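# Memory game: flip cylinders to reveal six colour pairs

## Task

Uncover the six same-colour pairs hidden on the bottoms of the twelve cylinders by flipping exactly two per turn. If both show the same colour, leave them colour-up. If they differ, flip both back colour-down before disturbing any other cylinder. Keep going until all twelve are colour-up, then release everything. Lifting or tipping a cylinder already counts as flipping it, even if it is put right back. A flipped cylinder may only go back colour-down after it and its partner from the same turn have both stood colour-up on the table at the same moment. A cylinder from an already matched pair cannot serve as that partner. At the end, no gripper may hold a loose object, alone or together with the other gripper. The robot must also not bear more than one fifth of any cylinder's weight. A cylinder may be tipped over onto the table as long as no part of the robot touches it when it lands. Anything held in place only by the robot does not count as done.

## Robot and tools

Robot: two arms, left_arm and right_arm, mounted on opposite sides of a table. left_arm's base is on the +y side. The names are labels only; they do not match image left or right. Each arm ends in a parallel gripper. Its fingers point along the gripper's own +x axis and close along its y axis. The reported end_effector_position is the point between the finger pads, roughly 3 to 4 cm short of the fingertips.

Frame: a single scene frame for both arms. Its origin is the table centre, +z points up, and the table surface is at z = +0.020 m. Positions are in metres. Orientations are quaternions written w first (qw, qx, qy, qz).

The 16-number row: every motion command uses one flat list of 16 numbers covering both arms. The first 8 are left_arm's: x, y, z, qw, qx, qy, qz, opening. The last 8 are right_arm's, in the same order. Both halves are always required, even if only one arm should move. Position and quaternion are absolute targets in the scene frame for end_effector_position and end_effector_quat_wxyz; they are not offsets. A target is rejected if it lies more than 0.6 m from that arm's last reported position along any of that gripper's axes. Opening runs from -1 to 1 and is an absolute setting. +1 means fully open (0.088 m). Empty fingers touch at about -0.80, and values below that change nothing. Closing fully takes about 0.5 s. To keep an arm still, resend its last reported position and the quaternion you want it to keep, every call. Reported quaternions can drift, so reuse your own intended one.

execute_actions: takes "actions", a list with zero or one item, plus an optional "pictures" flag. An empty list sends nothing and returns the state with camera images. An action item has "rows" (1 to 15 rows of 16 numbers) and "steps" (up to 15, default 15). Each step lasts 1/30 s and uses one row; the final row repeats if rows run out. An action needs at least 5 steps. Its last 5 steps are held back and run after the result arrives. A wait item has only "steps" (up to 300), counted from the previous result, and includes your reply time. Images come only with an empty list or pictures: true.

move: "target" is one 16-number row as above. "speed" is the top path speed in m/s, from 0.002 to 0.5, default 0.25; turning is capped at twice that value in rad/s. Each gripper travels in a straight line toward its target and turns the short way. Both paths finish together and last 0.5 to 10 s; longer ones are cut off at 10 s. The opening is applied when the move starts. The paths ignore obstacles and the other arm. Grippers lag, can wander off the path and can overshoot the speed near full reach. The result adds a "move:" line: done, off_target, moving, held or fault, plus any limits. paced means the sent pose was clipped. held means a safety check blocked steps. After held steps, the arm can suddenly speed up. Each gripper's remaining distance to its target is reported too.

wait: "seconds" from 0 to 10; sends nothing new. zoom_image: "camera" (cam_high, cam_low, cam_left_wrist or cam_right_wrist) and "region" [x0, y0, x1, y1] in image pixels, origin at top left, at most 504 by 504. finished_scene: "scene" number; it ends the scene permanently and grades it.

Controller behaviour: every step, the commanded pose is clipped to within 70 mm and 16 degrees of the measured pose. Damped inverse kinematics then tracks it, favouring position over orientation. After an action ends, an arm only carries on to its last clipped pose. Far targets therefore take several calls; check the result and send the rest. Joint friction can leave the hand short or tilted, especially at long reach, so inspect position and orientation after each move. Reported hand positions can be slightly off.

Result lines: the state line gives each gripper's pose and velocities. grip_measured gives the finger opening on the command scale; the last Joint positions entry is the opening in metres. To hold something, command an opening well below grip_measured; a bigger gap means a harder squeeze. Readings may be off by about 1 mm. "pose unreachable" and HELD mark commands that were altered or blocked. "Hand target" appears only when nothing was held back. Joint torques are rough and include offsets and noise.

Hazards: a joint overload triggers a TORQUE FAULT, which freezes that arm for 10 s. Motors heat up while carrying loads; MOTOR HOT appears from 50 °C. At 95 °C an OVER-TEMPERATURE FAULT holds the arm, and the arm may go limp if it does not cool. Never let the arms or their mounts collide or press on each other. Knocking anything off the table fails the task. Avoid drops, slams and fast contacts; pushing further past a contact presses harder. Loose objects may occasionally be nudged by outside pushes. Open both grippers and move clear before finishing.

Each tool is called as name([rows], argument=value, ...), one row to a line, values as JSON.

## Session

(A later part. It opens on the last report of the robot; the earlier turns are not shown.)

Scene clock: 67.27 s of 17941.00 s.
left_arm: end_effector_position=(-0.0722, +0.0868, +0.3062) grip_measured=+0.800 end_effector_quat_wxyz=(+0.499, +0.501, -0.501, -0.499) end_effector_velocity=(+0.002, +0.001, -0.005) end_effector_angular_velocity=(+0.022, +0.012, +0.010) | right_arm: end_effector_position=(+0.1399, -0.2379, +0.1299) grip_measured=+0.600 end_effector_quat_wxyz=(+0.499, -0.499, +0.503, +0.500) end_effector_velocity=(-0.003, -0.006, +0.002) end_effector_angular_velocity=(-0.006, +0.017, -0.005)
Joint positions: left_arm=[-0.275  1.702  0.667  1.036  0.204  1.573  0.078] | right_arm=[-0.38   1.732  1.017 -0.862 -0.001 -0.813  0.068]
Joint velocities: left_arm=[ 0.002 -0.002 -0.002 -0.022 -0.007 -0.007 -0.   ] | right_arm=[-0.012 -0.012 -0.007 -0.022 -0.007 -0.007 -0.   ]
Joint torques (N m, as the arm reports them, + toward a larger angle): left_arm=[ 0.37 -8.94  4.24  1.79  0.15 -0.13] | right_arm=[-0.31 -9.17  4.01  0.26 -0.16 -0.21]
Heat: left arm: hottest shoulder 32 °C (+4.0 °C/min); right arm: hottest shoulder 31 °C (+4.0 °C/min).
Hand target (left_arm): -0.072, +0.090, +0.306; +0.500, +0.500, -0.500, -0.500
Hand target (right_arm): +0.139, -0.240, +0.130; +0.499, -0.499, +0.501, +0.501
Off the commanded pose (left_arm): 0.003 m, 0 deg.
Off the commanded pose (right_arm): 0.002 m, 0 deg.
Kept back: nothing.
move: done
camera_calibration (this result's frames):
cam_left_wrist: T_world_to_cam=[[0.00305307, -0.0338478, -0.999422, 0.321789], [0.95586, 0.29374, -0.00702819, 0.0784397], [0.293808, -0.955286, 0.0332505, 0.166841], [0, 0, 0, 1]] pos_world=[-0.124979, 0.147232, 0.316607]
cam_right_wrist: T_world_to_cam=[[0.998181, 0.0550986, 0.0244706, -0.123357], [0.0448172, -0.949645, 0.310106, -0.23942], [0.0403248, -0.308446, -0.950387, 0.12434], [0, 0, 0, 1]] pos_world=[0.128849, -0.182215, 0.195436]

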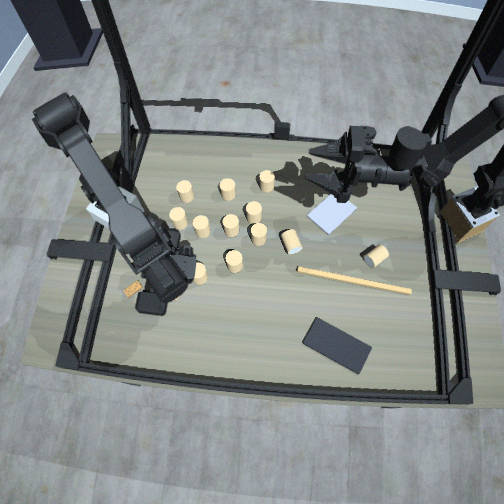

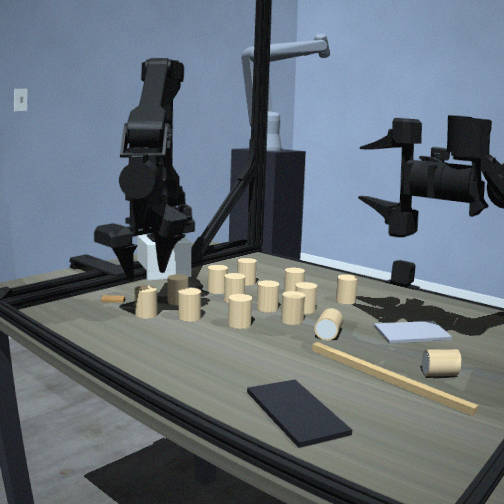

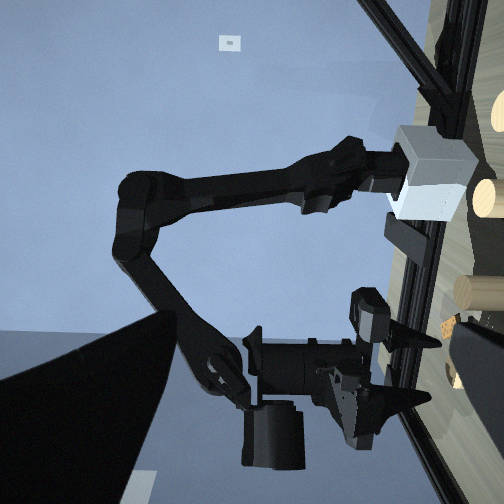

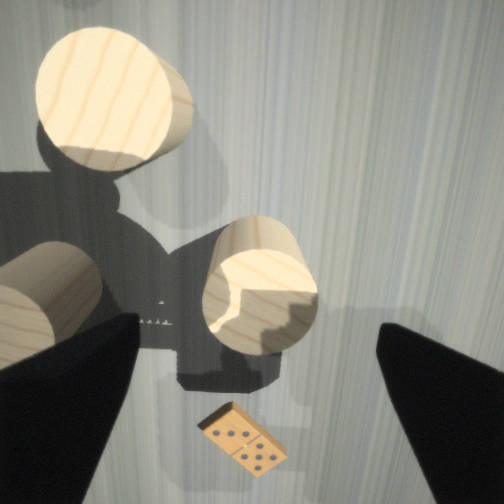

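move(target=[-0.072,0.09,0.306,0.5,0.5,-0.5,-0.5,0.8,0.139,-0.244,0.066,0.5,-0.5,0.5,0.5,0.6])

execute_actions([
  {"rows":[[-0.072,0.09,0.306,0.5,0.5,-0.5,-0.5,0.8,0.139,-0.244,0.066,0.5,-0.5,0.5,0.5,-0.3]],"steps":9},
])

move(target=[-0.072,0.09,0.306,0.5,0.5,-0.5,-0.5,0.8,0.135,-0.24,0.16,0.5,-0.5,0.5,0.5,-0.3], speed=0.4)

move(target=[-0.072,0.09,0.306,0.5,0.5,-0.5,-0.5,0.8,-0.07,-0.03,0.3,0.707,0,0,0.707,-0.3], speed=0.5)

move(target=[-0.072,0.011,0.306,0.5,0.5,-0.5,-0.5,0.8,-0.07,-0.03,0.3,0.707,0,0,0.707,-0.3])

Scene clock: 68.67 s of 17941.00 s.
left_arm: end_effector_position=(-0.0722, +0.0868, +0.3061) grip_measured=+0.800 end_effector_quat_wxyz=(+0.499, +0.501, -0.501, -0.499) end_effector_velocity=(-0.002, -0.000, +0.003) end_effector_angular_velocity=(-0.002, -0.008, +0.000) | right_arm: end_effector_position=(+0.1408, -0.2409, +0.0713) grip_measured=+0.600 end_effector_quat_wxyz=(+0.507, -0.499, +0.495, +0.500) end_effector_velocity=(-0.007, -0.004, -0.004) end_effector_angular_velocity=(-0.013, +0.025, +0.010)
Joint positions: left_arm=[-0.275  1.702  0.666  1.036  0.204  1.573  0.078] | right_arm=[-0.39   1.846  0.88  -0.587 -0.001 -0.823  0.068]
Joint velocities: left_arm=[-0.007 -0.007  0.002 -0.007 -0.007  0.007 -0.   ] | right_arm=[ 0.002  0.007 -0.012 -0.007 -0.007 -0.007 -0.   ]
Joint torques (N m, as the arm reports them, + toward a larger angle): left_arm=[ 0.09 -8.79  4.37  1.81  0.14 -0.12] | right_arm=[-0.3  -6.65  3.33  0.28 -0.05 -0.23]
Heat: left arm: hottest shoulder 32 °C (+4.0 °C/min); right arm: hottest shoulder 31 °C (+4.0 °C/min).
Hand target (left_arm): -0.072, +0.090, +0.306; +0.500, +0.500, -0.500, -0.500
Hand target (right_arm): +0.138, -0.244, +0.066; +0.500, -0.500, +0.500, +0.500
Off the commanded pose (left_arm): 0.003 m, 0 deg.
Off the commanded pose (right_arm): 0.006 m, 1 deg.
Kept back: nothing.
move: done
camera_calibration (this result's frames):
cam_left_wrist: T_world_to_cam=[[0.00297566, -0.0334744, -0.999435, 0.321608], [0.955859, 0.293742, -0.00699251, 0.078421], [0.293811, -0.955298, 0.0328709, 0.167032], [0, 0, 0, 1]] pos_world=[-0.124992, 0.147295, 0.316484]
cam_right_wrist: T_world_to_cam=[[0.99759, 0.055337, 0.0418468, -0.12373], [0.0405369, -0.954413, 0.295724, -0.223604], [0.0563037, -0.293315, -0.954356, 0.0693174], [0, 0, 0, 1]] pos_world=[0.128593, -0.186232, 0.137456]

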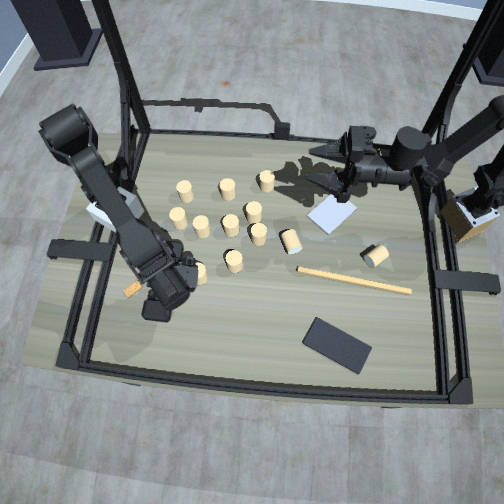

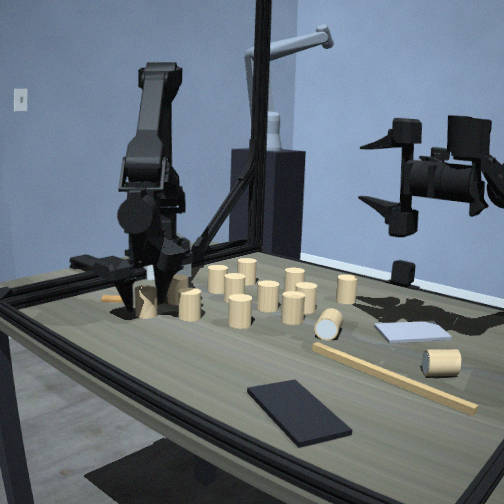

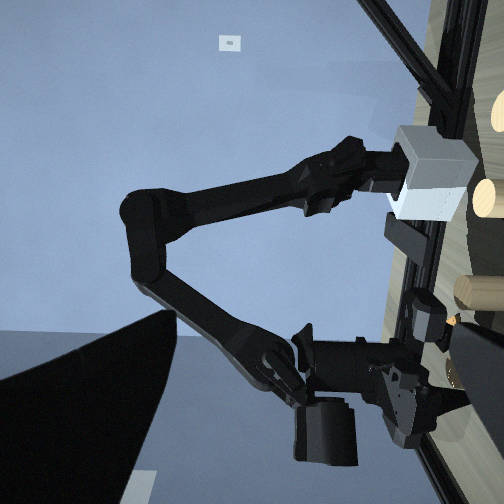

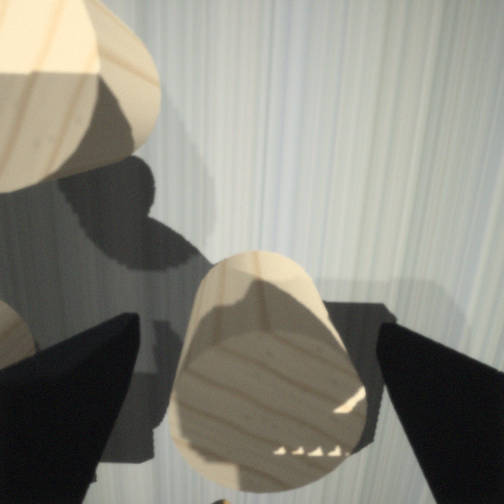

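Scene clock: 68.80 s of 17941.00 s.
left_arm: end_effector_position=(-0.0722, +0.0868, +0.3061) grip_measured=+0.800 end_effector_quat_wxyz=(+0.499, +0.501, -0.501, -0.499) end_effector_velocity=(-0.002, +0.000, -0.008) end_effector_angular_velocity=(+0.036, +0.015, -0.000) | right_arm: end_effector_position=(+0.1408, -0.2411, +0.0706) grip_measured=+0.134 end_effector_quat_wxyz=(+0.506, -0.499, +0.495, +0.500) end_effector_velocity=(-0.004, -0.003, -0.006) end_effector_angular_velocity=(-0.016, +0.028, +0.005)
Joint positions: left_arm=[-0.275  1.702  0.666  1.036  0.204  1.573  0.078] | right_arm=[-0.39   1.849  0.88  -0.586 -0.001 -0.824  0.046]
Joint velocities: left_arm=[-0.007 -0.002 -0.002 -0.037 -0.007 -0.007 -0.   ] | right_arm=[-0.002  0.022 -0.002 -0.007 -0.007 -0.007 -0.179]
Joint torques (N m, as the arm reports them, + toward a larger angle): left_arm=[-0.11 -8.88  4.02  1.85  0.14 -0.12] | right_arm=[-0.29 -6.69  3.59  0.29 -0.06 -0.23]
Heat: left arm: hottest shoulder 32 °C (+4.0 °C/min); right arm: hottest shoulder 31 °C (+4.0 °C/min).
Steps of this call (steps 1 to 4: the first 4 steps of this action). Readings (end_effector_position):
1: left_arm (-0.0722, +0.0868, +0.3061) | right_arm (+0.1407, -0.2409, +0.0711)
2: left_arm (-0.0722, +0.0868, +0.3061) | right_arm (+0.1407, -0.2409, +0.0709)
4: the state above

Scene clock: 69.97 s of 17941.00 s.
left_arm: end_effector_position=(-0.0722, +0.0868, +0.3061) grip_measured=+0.800 end_effector_quat_wxyz=(+0.499, +0.501, -0.501, -0.499) end_effector_velocity=(-0.002, +0.000, -0.004) end_effector_angular_velocity=(+0.012, +0.010, -0.010) | right_arm: end_effector_position=(+0.1342, -0.2415, +0.1545) grip_measured=+0.022 end_effector_quat_wxyz=(+0.494, -0.500, +0.505, +0.501) end_effector_velocity=(-0.003, -0.002, +0.006) end_effector_angular_velocity=(-0.003, +0.014, +0.019)
Joint positions: left_arm=[-0.275  1.702  0.666  1.036  0.204  1.573  0.078] | right_arm=[-0.375  1.676  1.059 -0.97  -0.002 -0.814  0.04 ]
Joint velocities: left_arm=[-0.002  0.002 -0.002 -0.007  0.007 -0.007 -0.   ] | right_arm=[-0.002 -0.012  0.012 -0.037 -0.007 -0.022 -0.   ]
Joint torques (N m, as the arm reports them, + toward a larger angle): left_arm=[ 0.19 -8.95  4.36  1.8   0.13 -0.2 ] | right_arm=[ 0.28 -9.    6.72 -0.14 -0.04  0.19]
Heat: left arm: hottest shoulder 32 °C (+4.0 °C/min); right arm: hottest shoulder 31 °C (+4.0 °C/min).
Hand target (left_arm): -0.072, +0.090, +0.306; +0.500, +0.500, -0.500, -0.500
Hand target (right_arm): +0.136, -0.239, +0.160; +0.500, -0.500, +0.500, +0.500
Off your previous action's commanded pose (left_arm): 0.003 m, 0 deg at its last step (step 5 of this call).
Off your previous action's commanded pose (right_arm): 0.006 m, 1 deg at its last step (step 5 of this call).
Off the commanded pose (left_arm): 0.003 m, 0 deg.
Off the commanded pose (right_arm): 0.006 m, 1 deg.
Kept back: nothing.
move: done
camera_calibration (this result's frames):
cam_left_wrist: T_world_to_cam=[[0.00297566, -0.0334744, -0.999435, 0.321608], [0.955859, 0.293742, -0.00699251, 0.078421], [0.293811, -0.955298, 0.0328709, 0.167032], [0, 0, 0, 1]] pos_world=[-0.124992, 0.147295, 0.316484]
cam_right_wrist: T_world_to_cam=[[0.99798, 0.061305, 0.016668, -0.115351], [0.0529348, -0.947477, 0.315412, -0.251586], [0.0351289, -0.313892, -0.948809, 0.14598], [0, 0, 0, 1]] pos_world=[0.123308, -0.185478, 0.219783]

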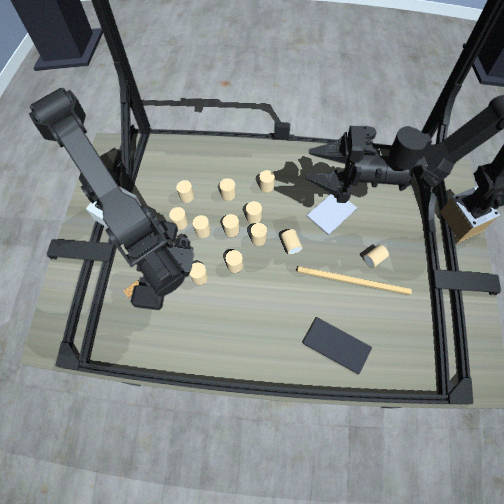

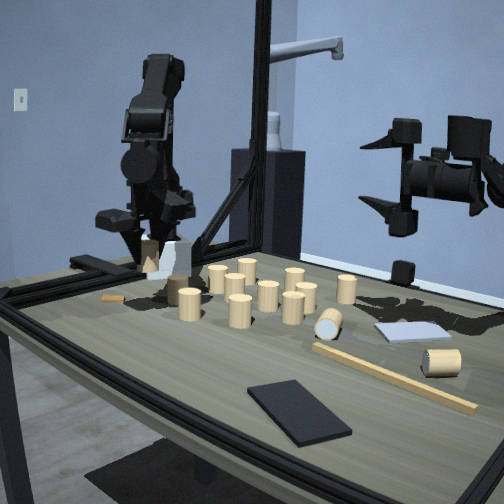

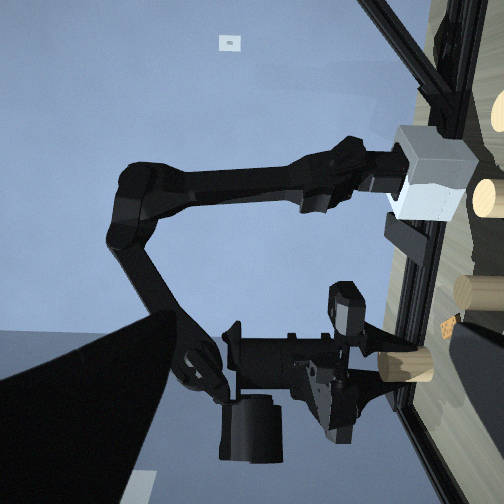

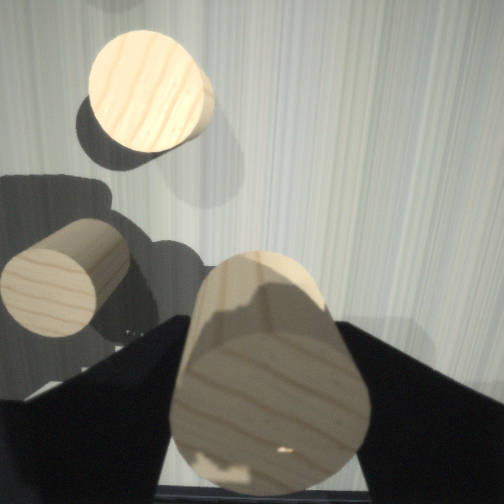

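Scene clock: 72.27 s of 17941.00 s.
left_arm: end_effector_position=(-0.0722, +0.0869, +0.3061) grip_measured=+0.800 end_effector_quat_wxyz=(+0.499, +0.501, -0.501, -0.499) end_effector_velocity=(-0.002, +0.000, -0.005) end_effector_angular_velocity=(+0.022, +0.026, -0.000) | right_arm: end_effector_position=(-0.0679, -0.0287, +0.3047) grip_measured=+0.022 end_effector_quat_wxyz=(+0.711, -0.003, -0.010, +0.703) end_effector_velocity=(-0.000, +0.001, -0.001) end_effector_angular_velocity=(+0.007, -0.007, +0.005)
Joint positions: left_arm=[-0.275  1.702  0.666  1.036  0.204  1.573  0.078] | right_arm=[ 0.442  1.474  0.529  0.955  0.016 -0.019  0.04 ]
Joint velocities: left_arm=[-0.007 -0.002 -0.002 -0.022 -0.007 -0.022 -0.   ] | right_arm=[-0.002  0.012 -0.002  0.022 -0.007 -0.007 -0.001]
Joint torques (N m, as the arm reports them, + toward a larger angle): left_arm=[ 0.35 -9.21  4.45  1.8   0.05 -0.12] | right_arm=[ 0.24 -5.51  4.99  1.62  0.03  0.18]
Heat: left arm: hottest wrist pitch 33 °C (+4.0 °C/min); right arm: hottest shoulder 31 °C (+4.0 °C/min).
Hand target (left_arm): -0.072, +0.090, +0.306; +0.500, +0.500, -0.500, -0.500
Hand target (right_arm): -0.069, -0.029, +0.299; +0.711, -0.005, -0.004, +0.703
Off the commanded pose (left_arm): 0.003 m, 0 deg.
Off the commanded pose (right_arm): 0.005 m, 1 deg.
Kept back: nothing.
move: done
camera_calibration (this result's frames):
cam_left_wrist: T_world_to_cam=[[0.00297566, -0.0334744, -0.999435, 0.321624], [0.955859, 0.293742, -0.00699251, 0.0784118], [0.293811, -0.955298, 0.0328709, 0.167131], [0, 0, 0, 1]] pos_world=[-0.125012, 0.147393, 0.316497]
cam_right_wrist: T_world_to_cam=[[0.99624, -0.0406573, 0.0765101, 0.0495287], [0.0610343, -0.297441, -0.952787, 0.319017], [0.061495, 0.953874, -0.293841, 0.201019], [0, 0, 0, 1]] pos_world=[-0.0811751, -0.0948441, 0.359233]

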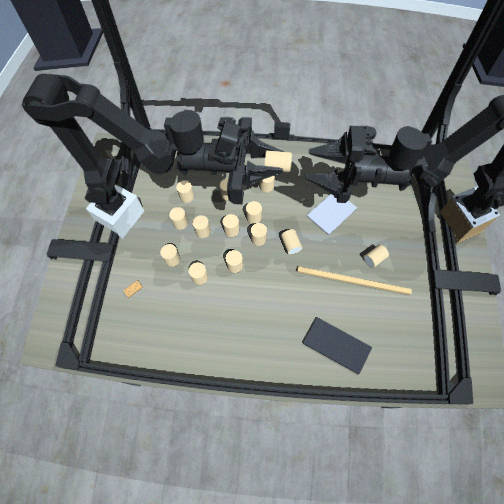

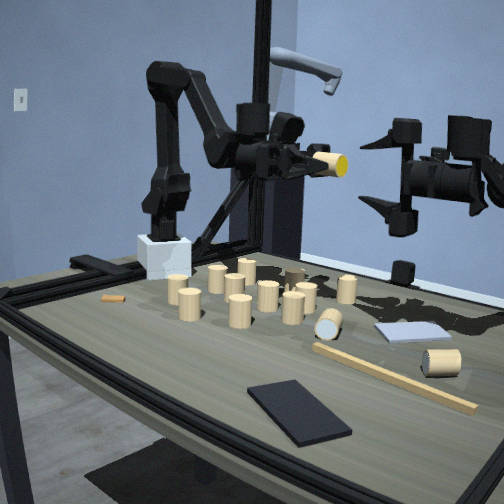

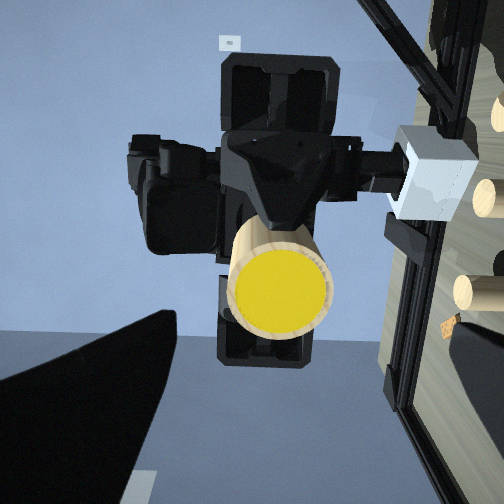

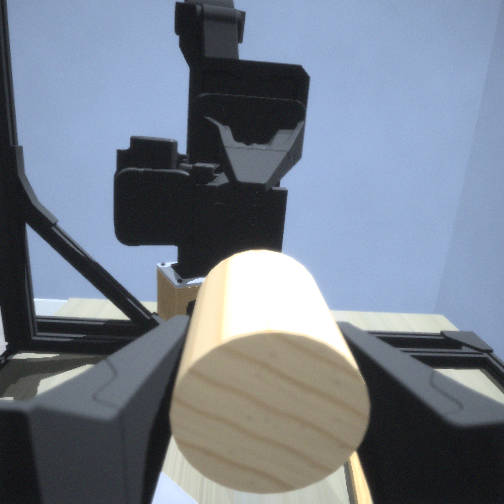

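Scene clock: 73.23 s of 17941.00 s.
left_arm: end_effector_position=(-0.0714, +0.0148, +0.3095) grip_measured=+0.800 end_effector_quat_wxyz=(+0.501, +0.499, -0.503, -0.497) end_effector_velocity=(-0.002, -0.003, -0.006) end_effector_angular_velocity=(+0.022, +0.011, -0.000) | right_arm: end_effector_position=(-0.0687, -0.0288, +0.3045) grip_measured=+0.022 end_effector_quat_wxyz=(+0.709, +0.002, -0.006, +0.705) end_effector_velocity=(+0.002, -0.001, -0.004) end_effector_angular_velocity=(-0.012, -0.007, -0.000)
Joint positions: left_arm=[-0.313  1.922  0.972  0.957  0.166  1.573  0.078] | right_arm=[ 0.442  1.474  0.529  0.956  0.011 -0.006  0.04 ]
Joint velocities: left_arm=[-0.007  0.012  0.012 -0.022 -0.007 -0.007 -0.   ] | right_arm=[-0.007 -0.002 -0.007 -0.007 -0.007 -0.007 -0.   ]
Joint torques (N m, as the arm reports them, + toward a larger angle): left_arm=[ 0.01 -7.78  6.97  1.48 -0.07 -0.09] | right_arm=[ 0.21 -6.25  4.99  1.49 -0.13  0.19]
Heat: left arm: hottest wrist pitch 33 °C (+4.1 °C/min); right arm: hottest shoulder 31 °C (+3.0 °C/min).
Hand target (left_arm): -0.072, +0.011, +0.306; +0.500, +0.500, -0.500, -0.500
Hand target (right_arm): -0.070, -0.030, +0.300; +0.707, -0.000, -0.000, +0.707
Off the commanded pose (left_arm): 0.005 m, 0 deg.
Off the commanded pose (right_arm): 0.005 m, 1 deg.
Kept back: nothing.
move: done
camera_calibration (this result's frames):
cam_left_wrist: T_world_to_cam=[[0.00411737, -0.0402418, -0.999181, 0.32267], [0.955755, 0.294057, -0.00790465, 0.0991739], [0.294134, -0.95494, 0.0396721, 0.0957968], [0, 0, 0, 1]] pos_world=[-0.124292, 0.0753024, 0.319389]
cam_right_wrist: T_world_to_cam=[[0.997339, -0.0355589, 0.0636475, 0.0544265], [0.0502404, -0.297428, -0.953422, 0.3183], [0.0528331, 0.954082, -0.29485, 0.200735], [0, 0, 0, 1]] pos_world=[-0.0808786, -0.0949114, 0.359196]

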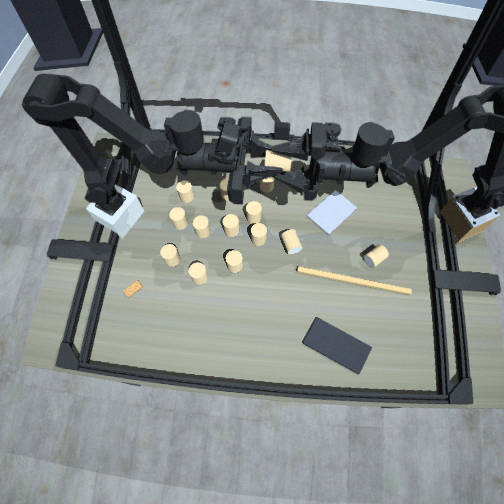

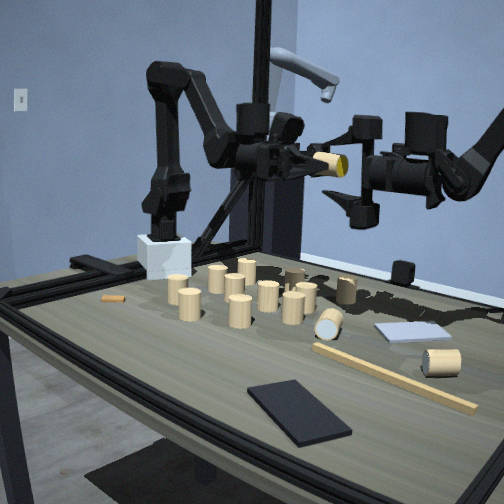

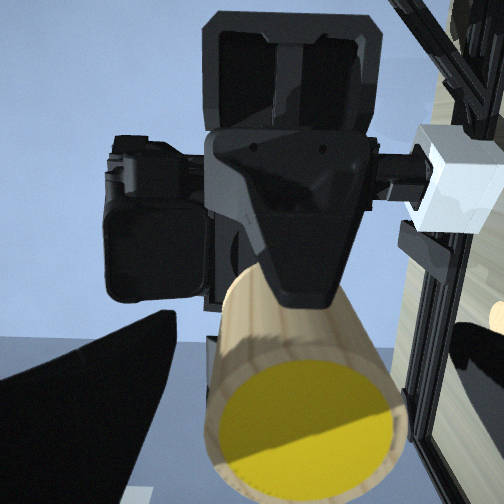

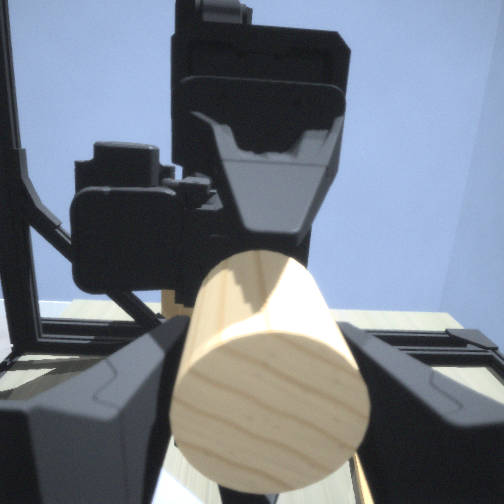

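execute_actions([
  {"rows":[[-0.072,0.011,0.311,0.5,0.5,-0.5,-0.5,-0.3,-0.07,-0.03,0.298,0.707,0,0,0.707,-0.3]],"steps":12},
])

execute_actions([
  {"rows":[[-0.072,0.011,0.311,0.5,0.5,-0.5,-0.5,-0.3,-0.07,-0.03,0.298,0.707,0,0,0.707,0.7]],"steps":6},
])

move(target=[-0.072,0.055,0.311,0.5,0.5,-0.5,-0.5,-0.3,-0.07,-0.07,0.298,0.707,0,0,0.707,0.7], speed=0.4)

move(target=[-0.13,0.265,0.135,0,0.707,0,-0.707,-0.3,0.045,-0.26,0.135,0.5,-0.5,0.5,0.5,0.6], speed=0.5)

Scene clock: 73.83 s of 17941.00 s.
left_arm: end_effector_position=(-0.0713, +0.0128, +0.3104) grip_measured=+0.019 end_effector_quat_wxyz=(+0.500, +0.500, -0.501, -0.499) end_effector_velocity=(-0.001, -0.008, +0.001) end_effector_angular_velocity=(+0.026, +0.026, -0.010) | right_arm: end_effector_position=(-0.0687, -0.0298, +0.3013) grip_measured=+0.022 end_effector_quat_wxyz=(+0.709, +0.000, -0.003, +0.705) end_effector_velocity=(-0.002, -0.007, -0.011) end_effector_angular_velocity=(+0.017, +0.007, +0.020)
Joint positions: left_arm=[-0.313  1.923  0.983  0.942  0.166  1.573  0.04 ] | right_arm=[ 0.442  1.477  0.521  0.961  0.011 -0.005  0.04 ]
Joint velocities: left_arm=[-0.002  0.007  0.046 -0.066  0.007 -0.022  0.031] | right_arm=[-0.002  0.022 -0.056  0.095 -0.022  0.007 -0.   ]
Joint torques (N m, as the arm reports them, + toward a larger angle): left_arm=[-0.45 -9.67  6.24  1.42 -0.07 -0.19] | right_arm=[ 0.21 -6.02  5.95  1.62 -0.12  0.17]
Heat: left arm: hottest wrist pitch 33 °C (+4.0 °C/min); right arm: hottest shoulder 31 °C (+3.0 °C/min).
Steps of this call (steps 1 to 11: nothing new was sent; steps 12 to 18: the first 7 steps of this action). Readings (end_effector_position):
12: left_arm (-0.0716, +0.0142, +0.3090) | right_arm (-0.0687, -0.0289, +0.3042)
13: left_arm (-0.0715, +0.0140, +0.3086) | right_arm (-0.0687, -0.0290, +0.3044)
15: left_arm (-0.0715, +0.0136, +0.3086) | right_arm (-0.0687, -0.0293, +0.3041)
18: the state above

Scene clock: 74.03 s of 17941.00 s.
left_arm: end_effector_position=(-0.0714, +0.0126, +0.3107) grip_measured=+0.023 end_effector_quat_wxyz=(+0.500, +0.500, -0.501, -0.499) end_effector_velocity=(-0.000, +0.000, -0.004) end_effector_angular_velocity=(+0.012, +0.009, +0.005) | right_arm: end_effector_position=(-0.0688, -0.0300, +0.3006) grip_measured=+0.022 end_effector_quat_wxyz=(+0.709, -0.000, -0.003, +0.706) end_effector_velocity=(-0.002, -0.001, +0.002) end_effector_angular_velocity=(+0.007, -0.007, +0.020)
Joint positions: left_arm=[-0.313  1.923  0.985  0.941  0.166  1.573  0.04 ] | right_arm=[ 0.442  1.478  0.519  0.963  0.01  -0.005  0.04 ]
Joint velocities: left_arm=[-0.002  0.002 -0.002 -0.007 -0.007 -0.007 -0.   ] | right_arm=[-0.002 -0.002 -0.002  0.007 -0.022 -0.007 -0.   ]
Joint torques (N m, as the arm reports them, + toward a larger angle): left_arm=[-0.07 -9.62  6.48  1.23 -0.14 -0.12] | right_arm=[ 0.23 -5.78  5.65  1.74 -0.1   0.17]
Heat: left arm: hottest wrist pitch 33 °C (+4.1 °C/min); right arm: hottest shoulder 31 °C (+3.0 °C/min).
Off your previous action's commanded pose (left_arm): 0.002 m, 0 deg at its last step (step 5 of this call).
Off your previous action's commanded pose (right_arm): 0.003 m, 0 deg at its last step (step 5 of this call).
Steps of this call (steps 1 to 5: the last 5 steps of your previous action; step 6: the first step of this action). Readings (end_effector_position):
6: the state above

Scene clock: 75.63 s of 17941.00 s.
left_arm: end_effector_position=(-0.0724, +0.0513, +0.3090) grip_measured=+0.021 end_effector_quat_wxyz=(+0.499, +0.501, -0.499, -0.501) end_effector_velocity=(-0.003, +0.003, -0.002) end_effector_angular_velocity=(+0.002, +0.008, -0.010) | right_arm: end_effector_position=(-0.0689, -0.0673, +0.3009) grip_measured=+0.700 end_effector_quat_wxyz=(+0.708, +0.001, -0.004, +0.706) end_effector_velocity=(-0.000, -0.003, -0.002) end_effector_angular_velocity=(-0.012, -0.022, +0.005)
Joint positions: left_arm=[-0.297  1.803  0.816  0.982  0.182  1.573  0.04 ] | right_arm=[ 0.443  1.311  0.39   0.928  0.01  -0.005  0.073]
Joint velocities: left_arm=[-0.002 -0.007 -0.017  0.007  0.007 -0.007 -0.   ] | right_arm=[-0.002 -0.017 -0.007 -0.022 -0.007 -0.022 -0.   ]
Joint torques (N m, as the arm reports them, + toward a larger angle): left_arm=[  0.11 -10.51   4.76   1.96   0.13  -0.09] | right_arm=[ 0.29 -6.23  4.91  1.19 -0.06  0.15]
Heat: left arm: hottest wrist pitch 33 °C (+4.0 °C/min); right arm: hottest shoulder 31 °C (+3.0 °C/min).
Hand target (left_arm): -0.072, +0.055, +0.311; +0.500, +0.500, -0.500, -0.500
Hand target (right_arm): -0.070, -0.070, +0.298; +0.707, +0.000, -0.000, +0.707
Off your previous action's commanded pose (left_arm): 0.003 m, 0 deg at its last step (step 5 of this call).
Off your previous action's commanded pose (right_arm): 0.004 m, 1 deg at its last step (step 5 of this call).
Off the commanded pose (left_arm): 0.004 m, 0 deg.
Off the commanded pose (right_arm): 0.004 m, 1 deg.
Kept back: nothing.
move: done
camera_calibration (this result's frames):
cam_left_wrist: T_world_to_cam=[[0.00169007, -0.0286009, -0.999589, 0.323057], [0.95585, 0.293777, -0.00678962, 0.0889761], [0.29385, -0.955446, 0.0278347, 0.13463], [0, 0, 0, 1]] pos_world=[-0.125155, 0.111732, 0.319781]
cam_right_wrist: T_world_to_cam=[[0.997475, -0.0334541, 0.0626411, 0.0539514], [0.0497514, -0.300236, -0.952567, 0.302955], [0.0506743, 0.953278, -0.297813, 0.237141], [0, 0, 0, 1]] pos_world=[-0.0809047, -0.133299, 0.355829]

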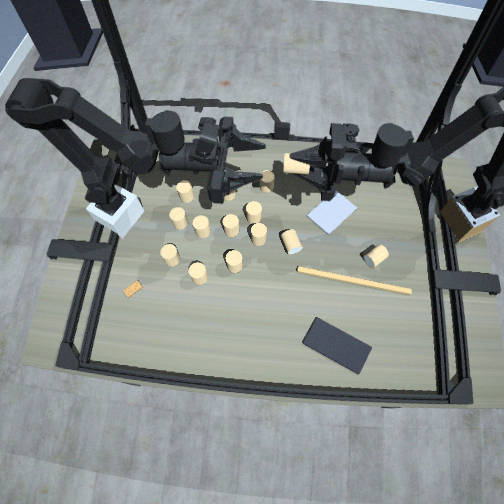

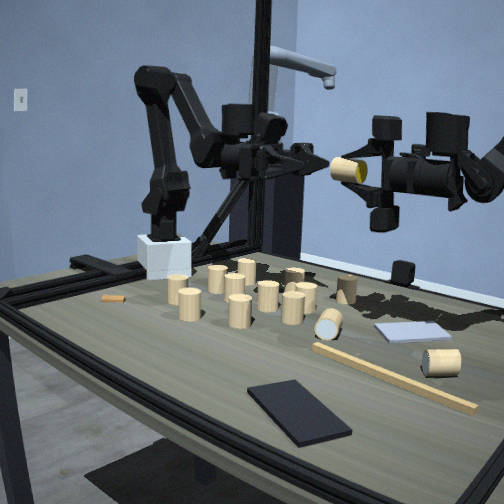

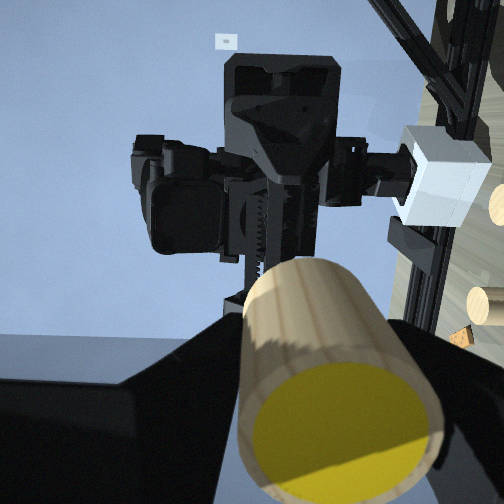

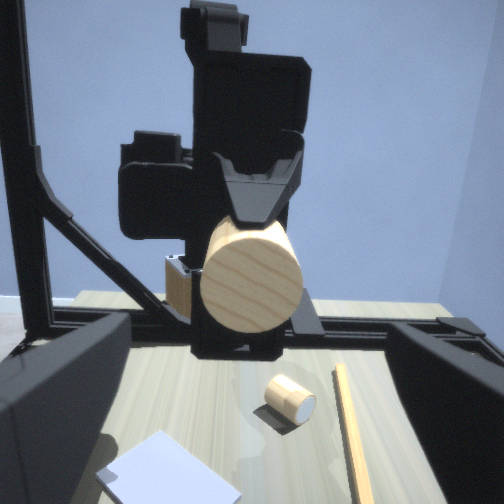

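Scene clock: 77.80 s of 17941.00 s.
left_arm: end_effector_position=(-0.1297, +0.2651, +0.1339) grip_measured=+0.018 end_effector_quat_wxyz=(+0.005, +0.703, +0.001, -0.711) end_effector_velocity=(+0.001, +0.007, -0.004) end_effector_angular_velocity=(+0.037, -0.021, +0.015) | right_arm: end_effector_position=(+0.0422, -0.2618, +0.1364) grip_measured=+0.600 end_effector_quat_wxyz=(+0.497, -0.497, +0.500, +0.506) end_effector_velocity=(-0.003, -0.004, -0.002) end_effector_angular_velocity=(-0.022, +0.023, +0.005)
Joint positions: left_arm=[-0.461  1.686  0.883 -0.762  0.01   1.581  0.04 ] | right_arm=[-0.143  1.406  0.72  -0.886 -0.014 -0.587  0.068]
Joint velocities: left_arm=[-0.007  0.012 -0.002 -0.022 -0.022 -0.022 -0.   ] | right_arm=[-0.002  0.012  0.002 -0.022 -0.007 -0.007 -0.   ]
Joint torques (N m, as the arm reports them, + toward a larger angle): left_arm=[-0.09 -5.57  5.75  0.18 -0.07 -0.03] | right_arm=[-0.37 -4.17  6.59 -0.1   0.01 -0.21]
Heat: left arm: hottest wrist pitch 33 °C (+4.0 °C/min); right arm: hottest shoulder 31 °C (+3.0 °C/min).
Hand target (left_arm): -0.130, +0.263, +0.133; +0.003, +0.705, +0.003, -0.710
Hand target (right_arm): +0.044, -0.261, +0.137; +0.495, -0.500, +0.500, +0.505
Off the commanded pose (left_arm): 0.001 m, 1 deg.
Off the commanded pose (right_arm): 0.004 m, 1 deg.
Kept back: nothing.
move: done
camera_calibration (this result's frames):
cam_left_wrist: T_world_to_cam=[[-0.00807615, 0.999214, -0.0387995, -0.248178], [0.958672, 0.018772, 0.283892, 0.114124], [0.284398, -0.0349033, -0.958071, 0.247306], [0, 0, 0, 1]] pos_world=[-0.181745, 0.254473, 0.194908]
cam_right_wrist: T_world_to_cam=[[0.997689, 0.0655061, 0.018033, -0.0210536], [0.0570785, -0.952064, 0.300527, -0.259548], [0.0368549, -0.298804, -0.953603, 0.130142], [0, 0, 0, 1]] pos_world=[0.0310232, -0.20684, 0.202484]

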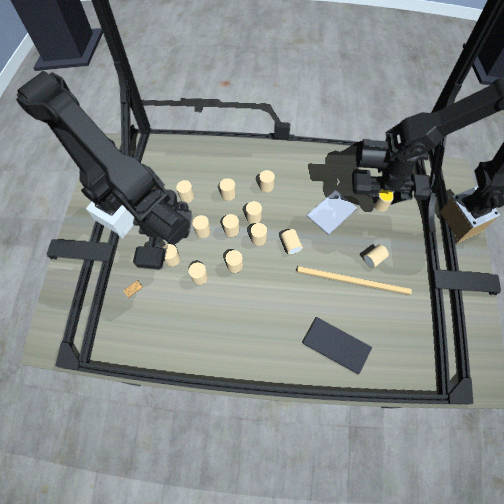

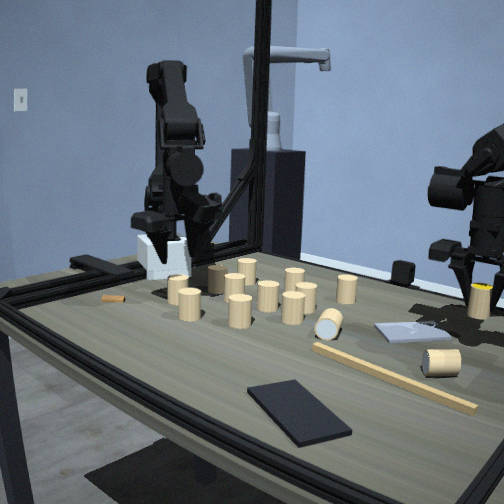

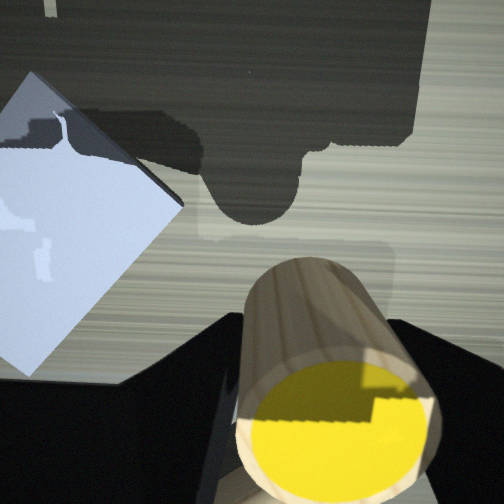

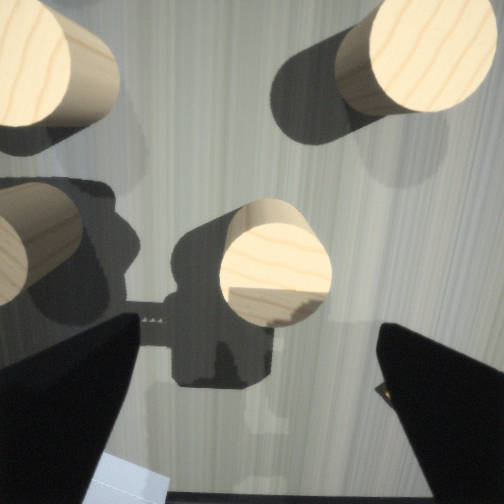

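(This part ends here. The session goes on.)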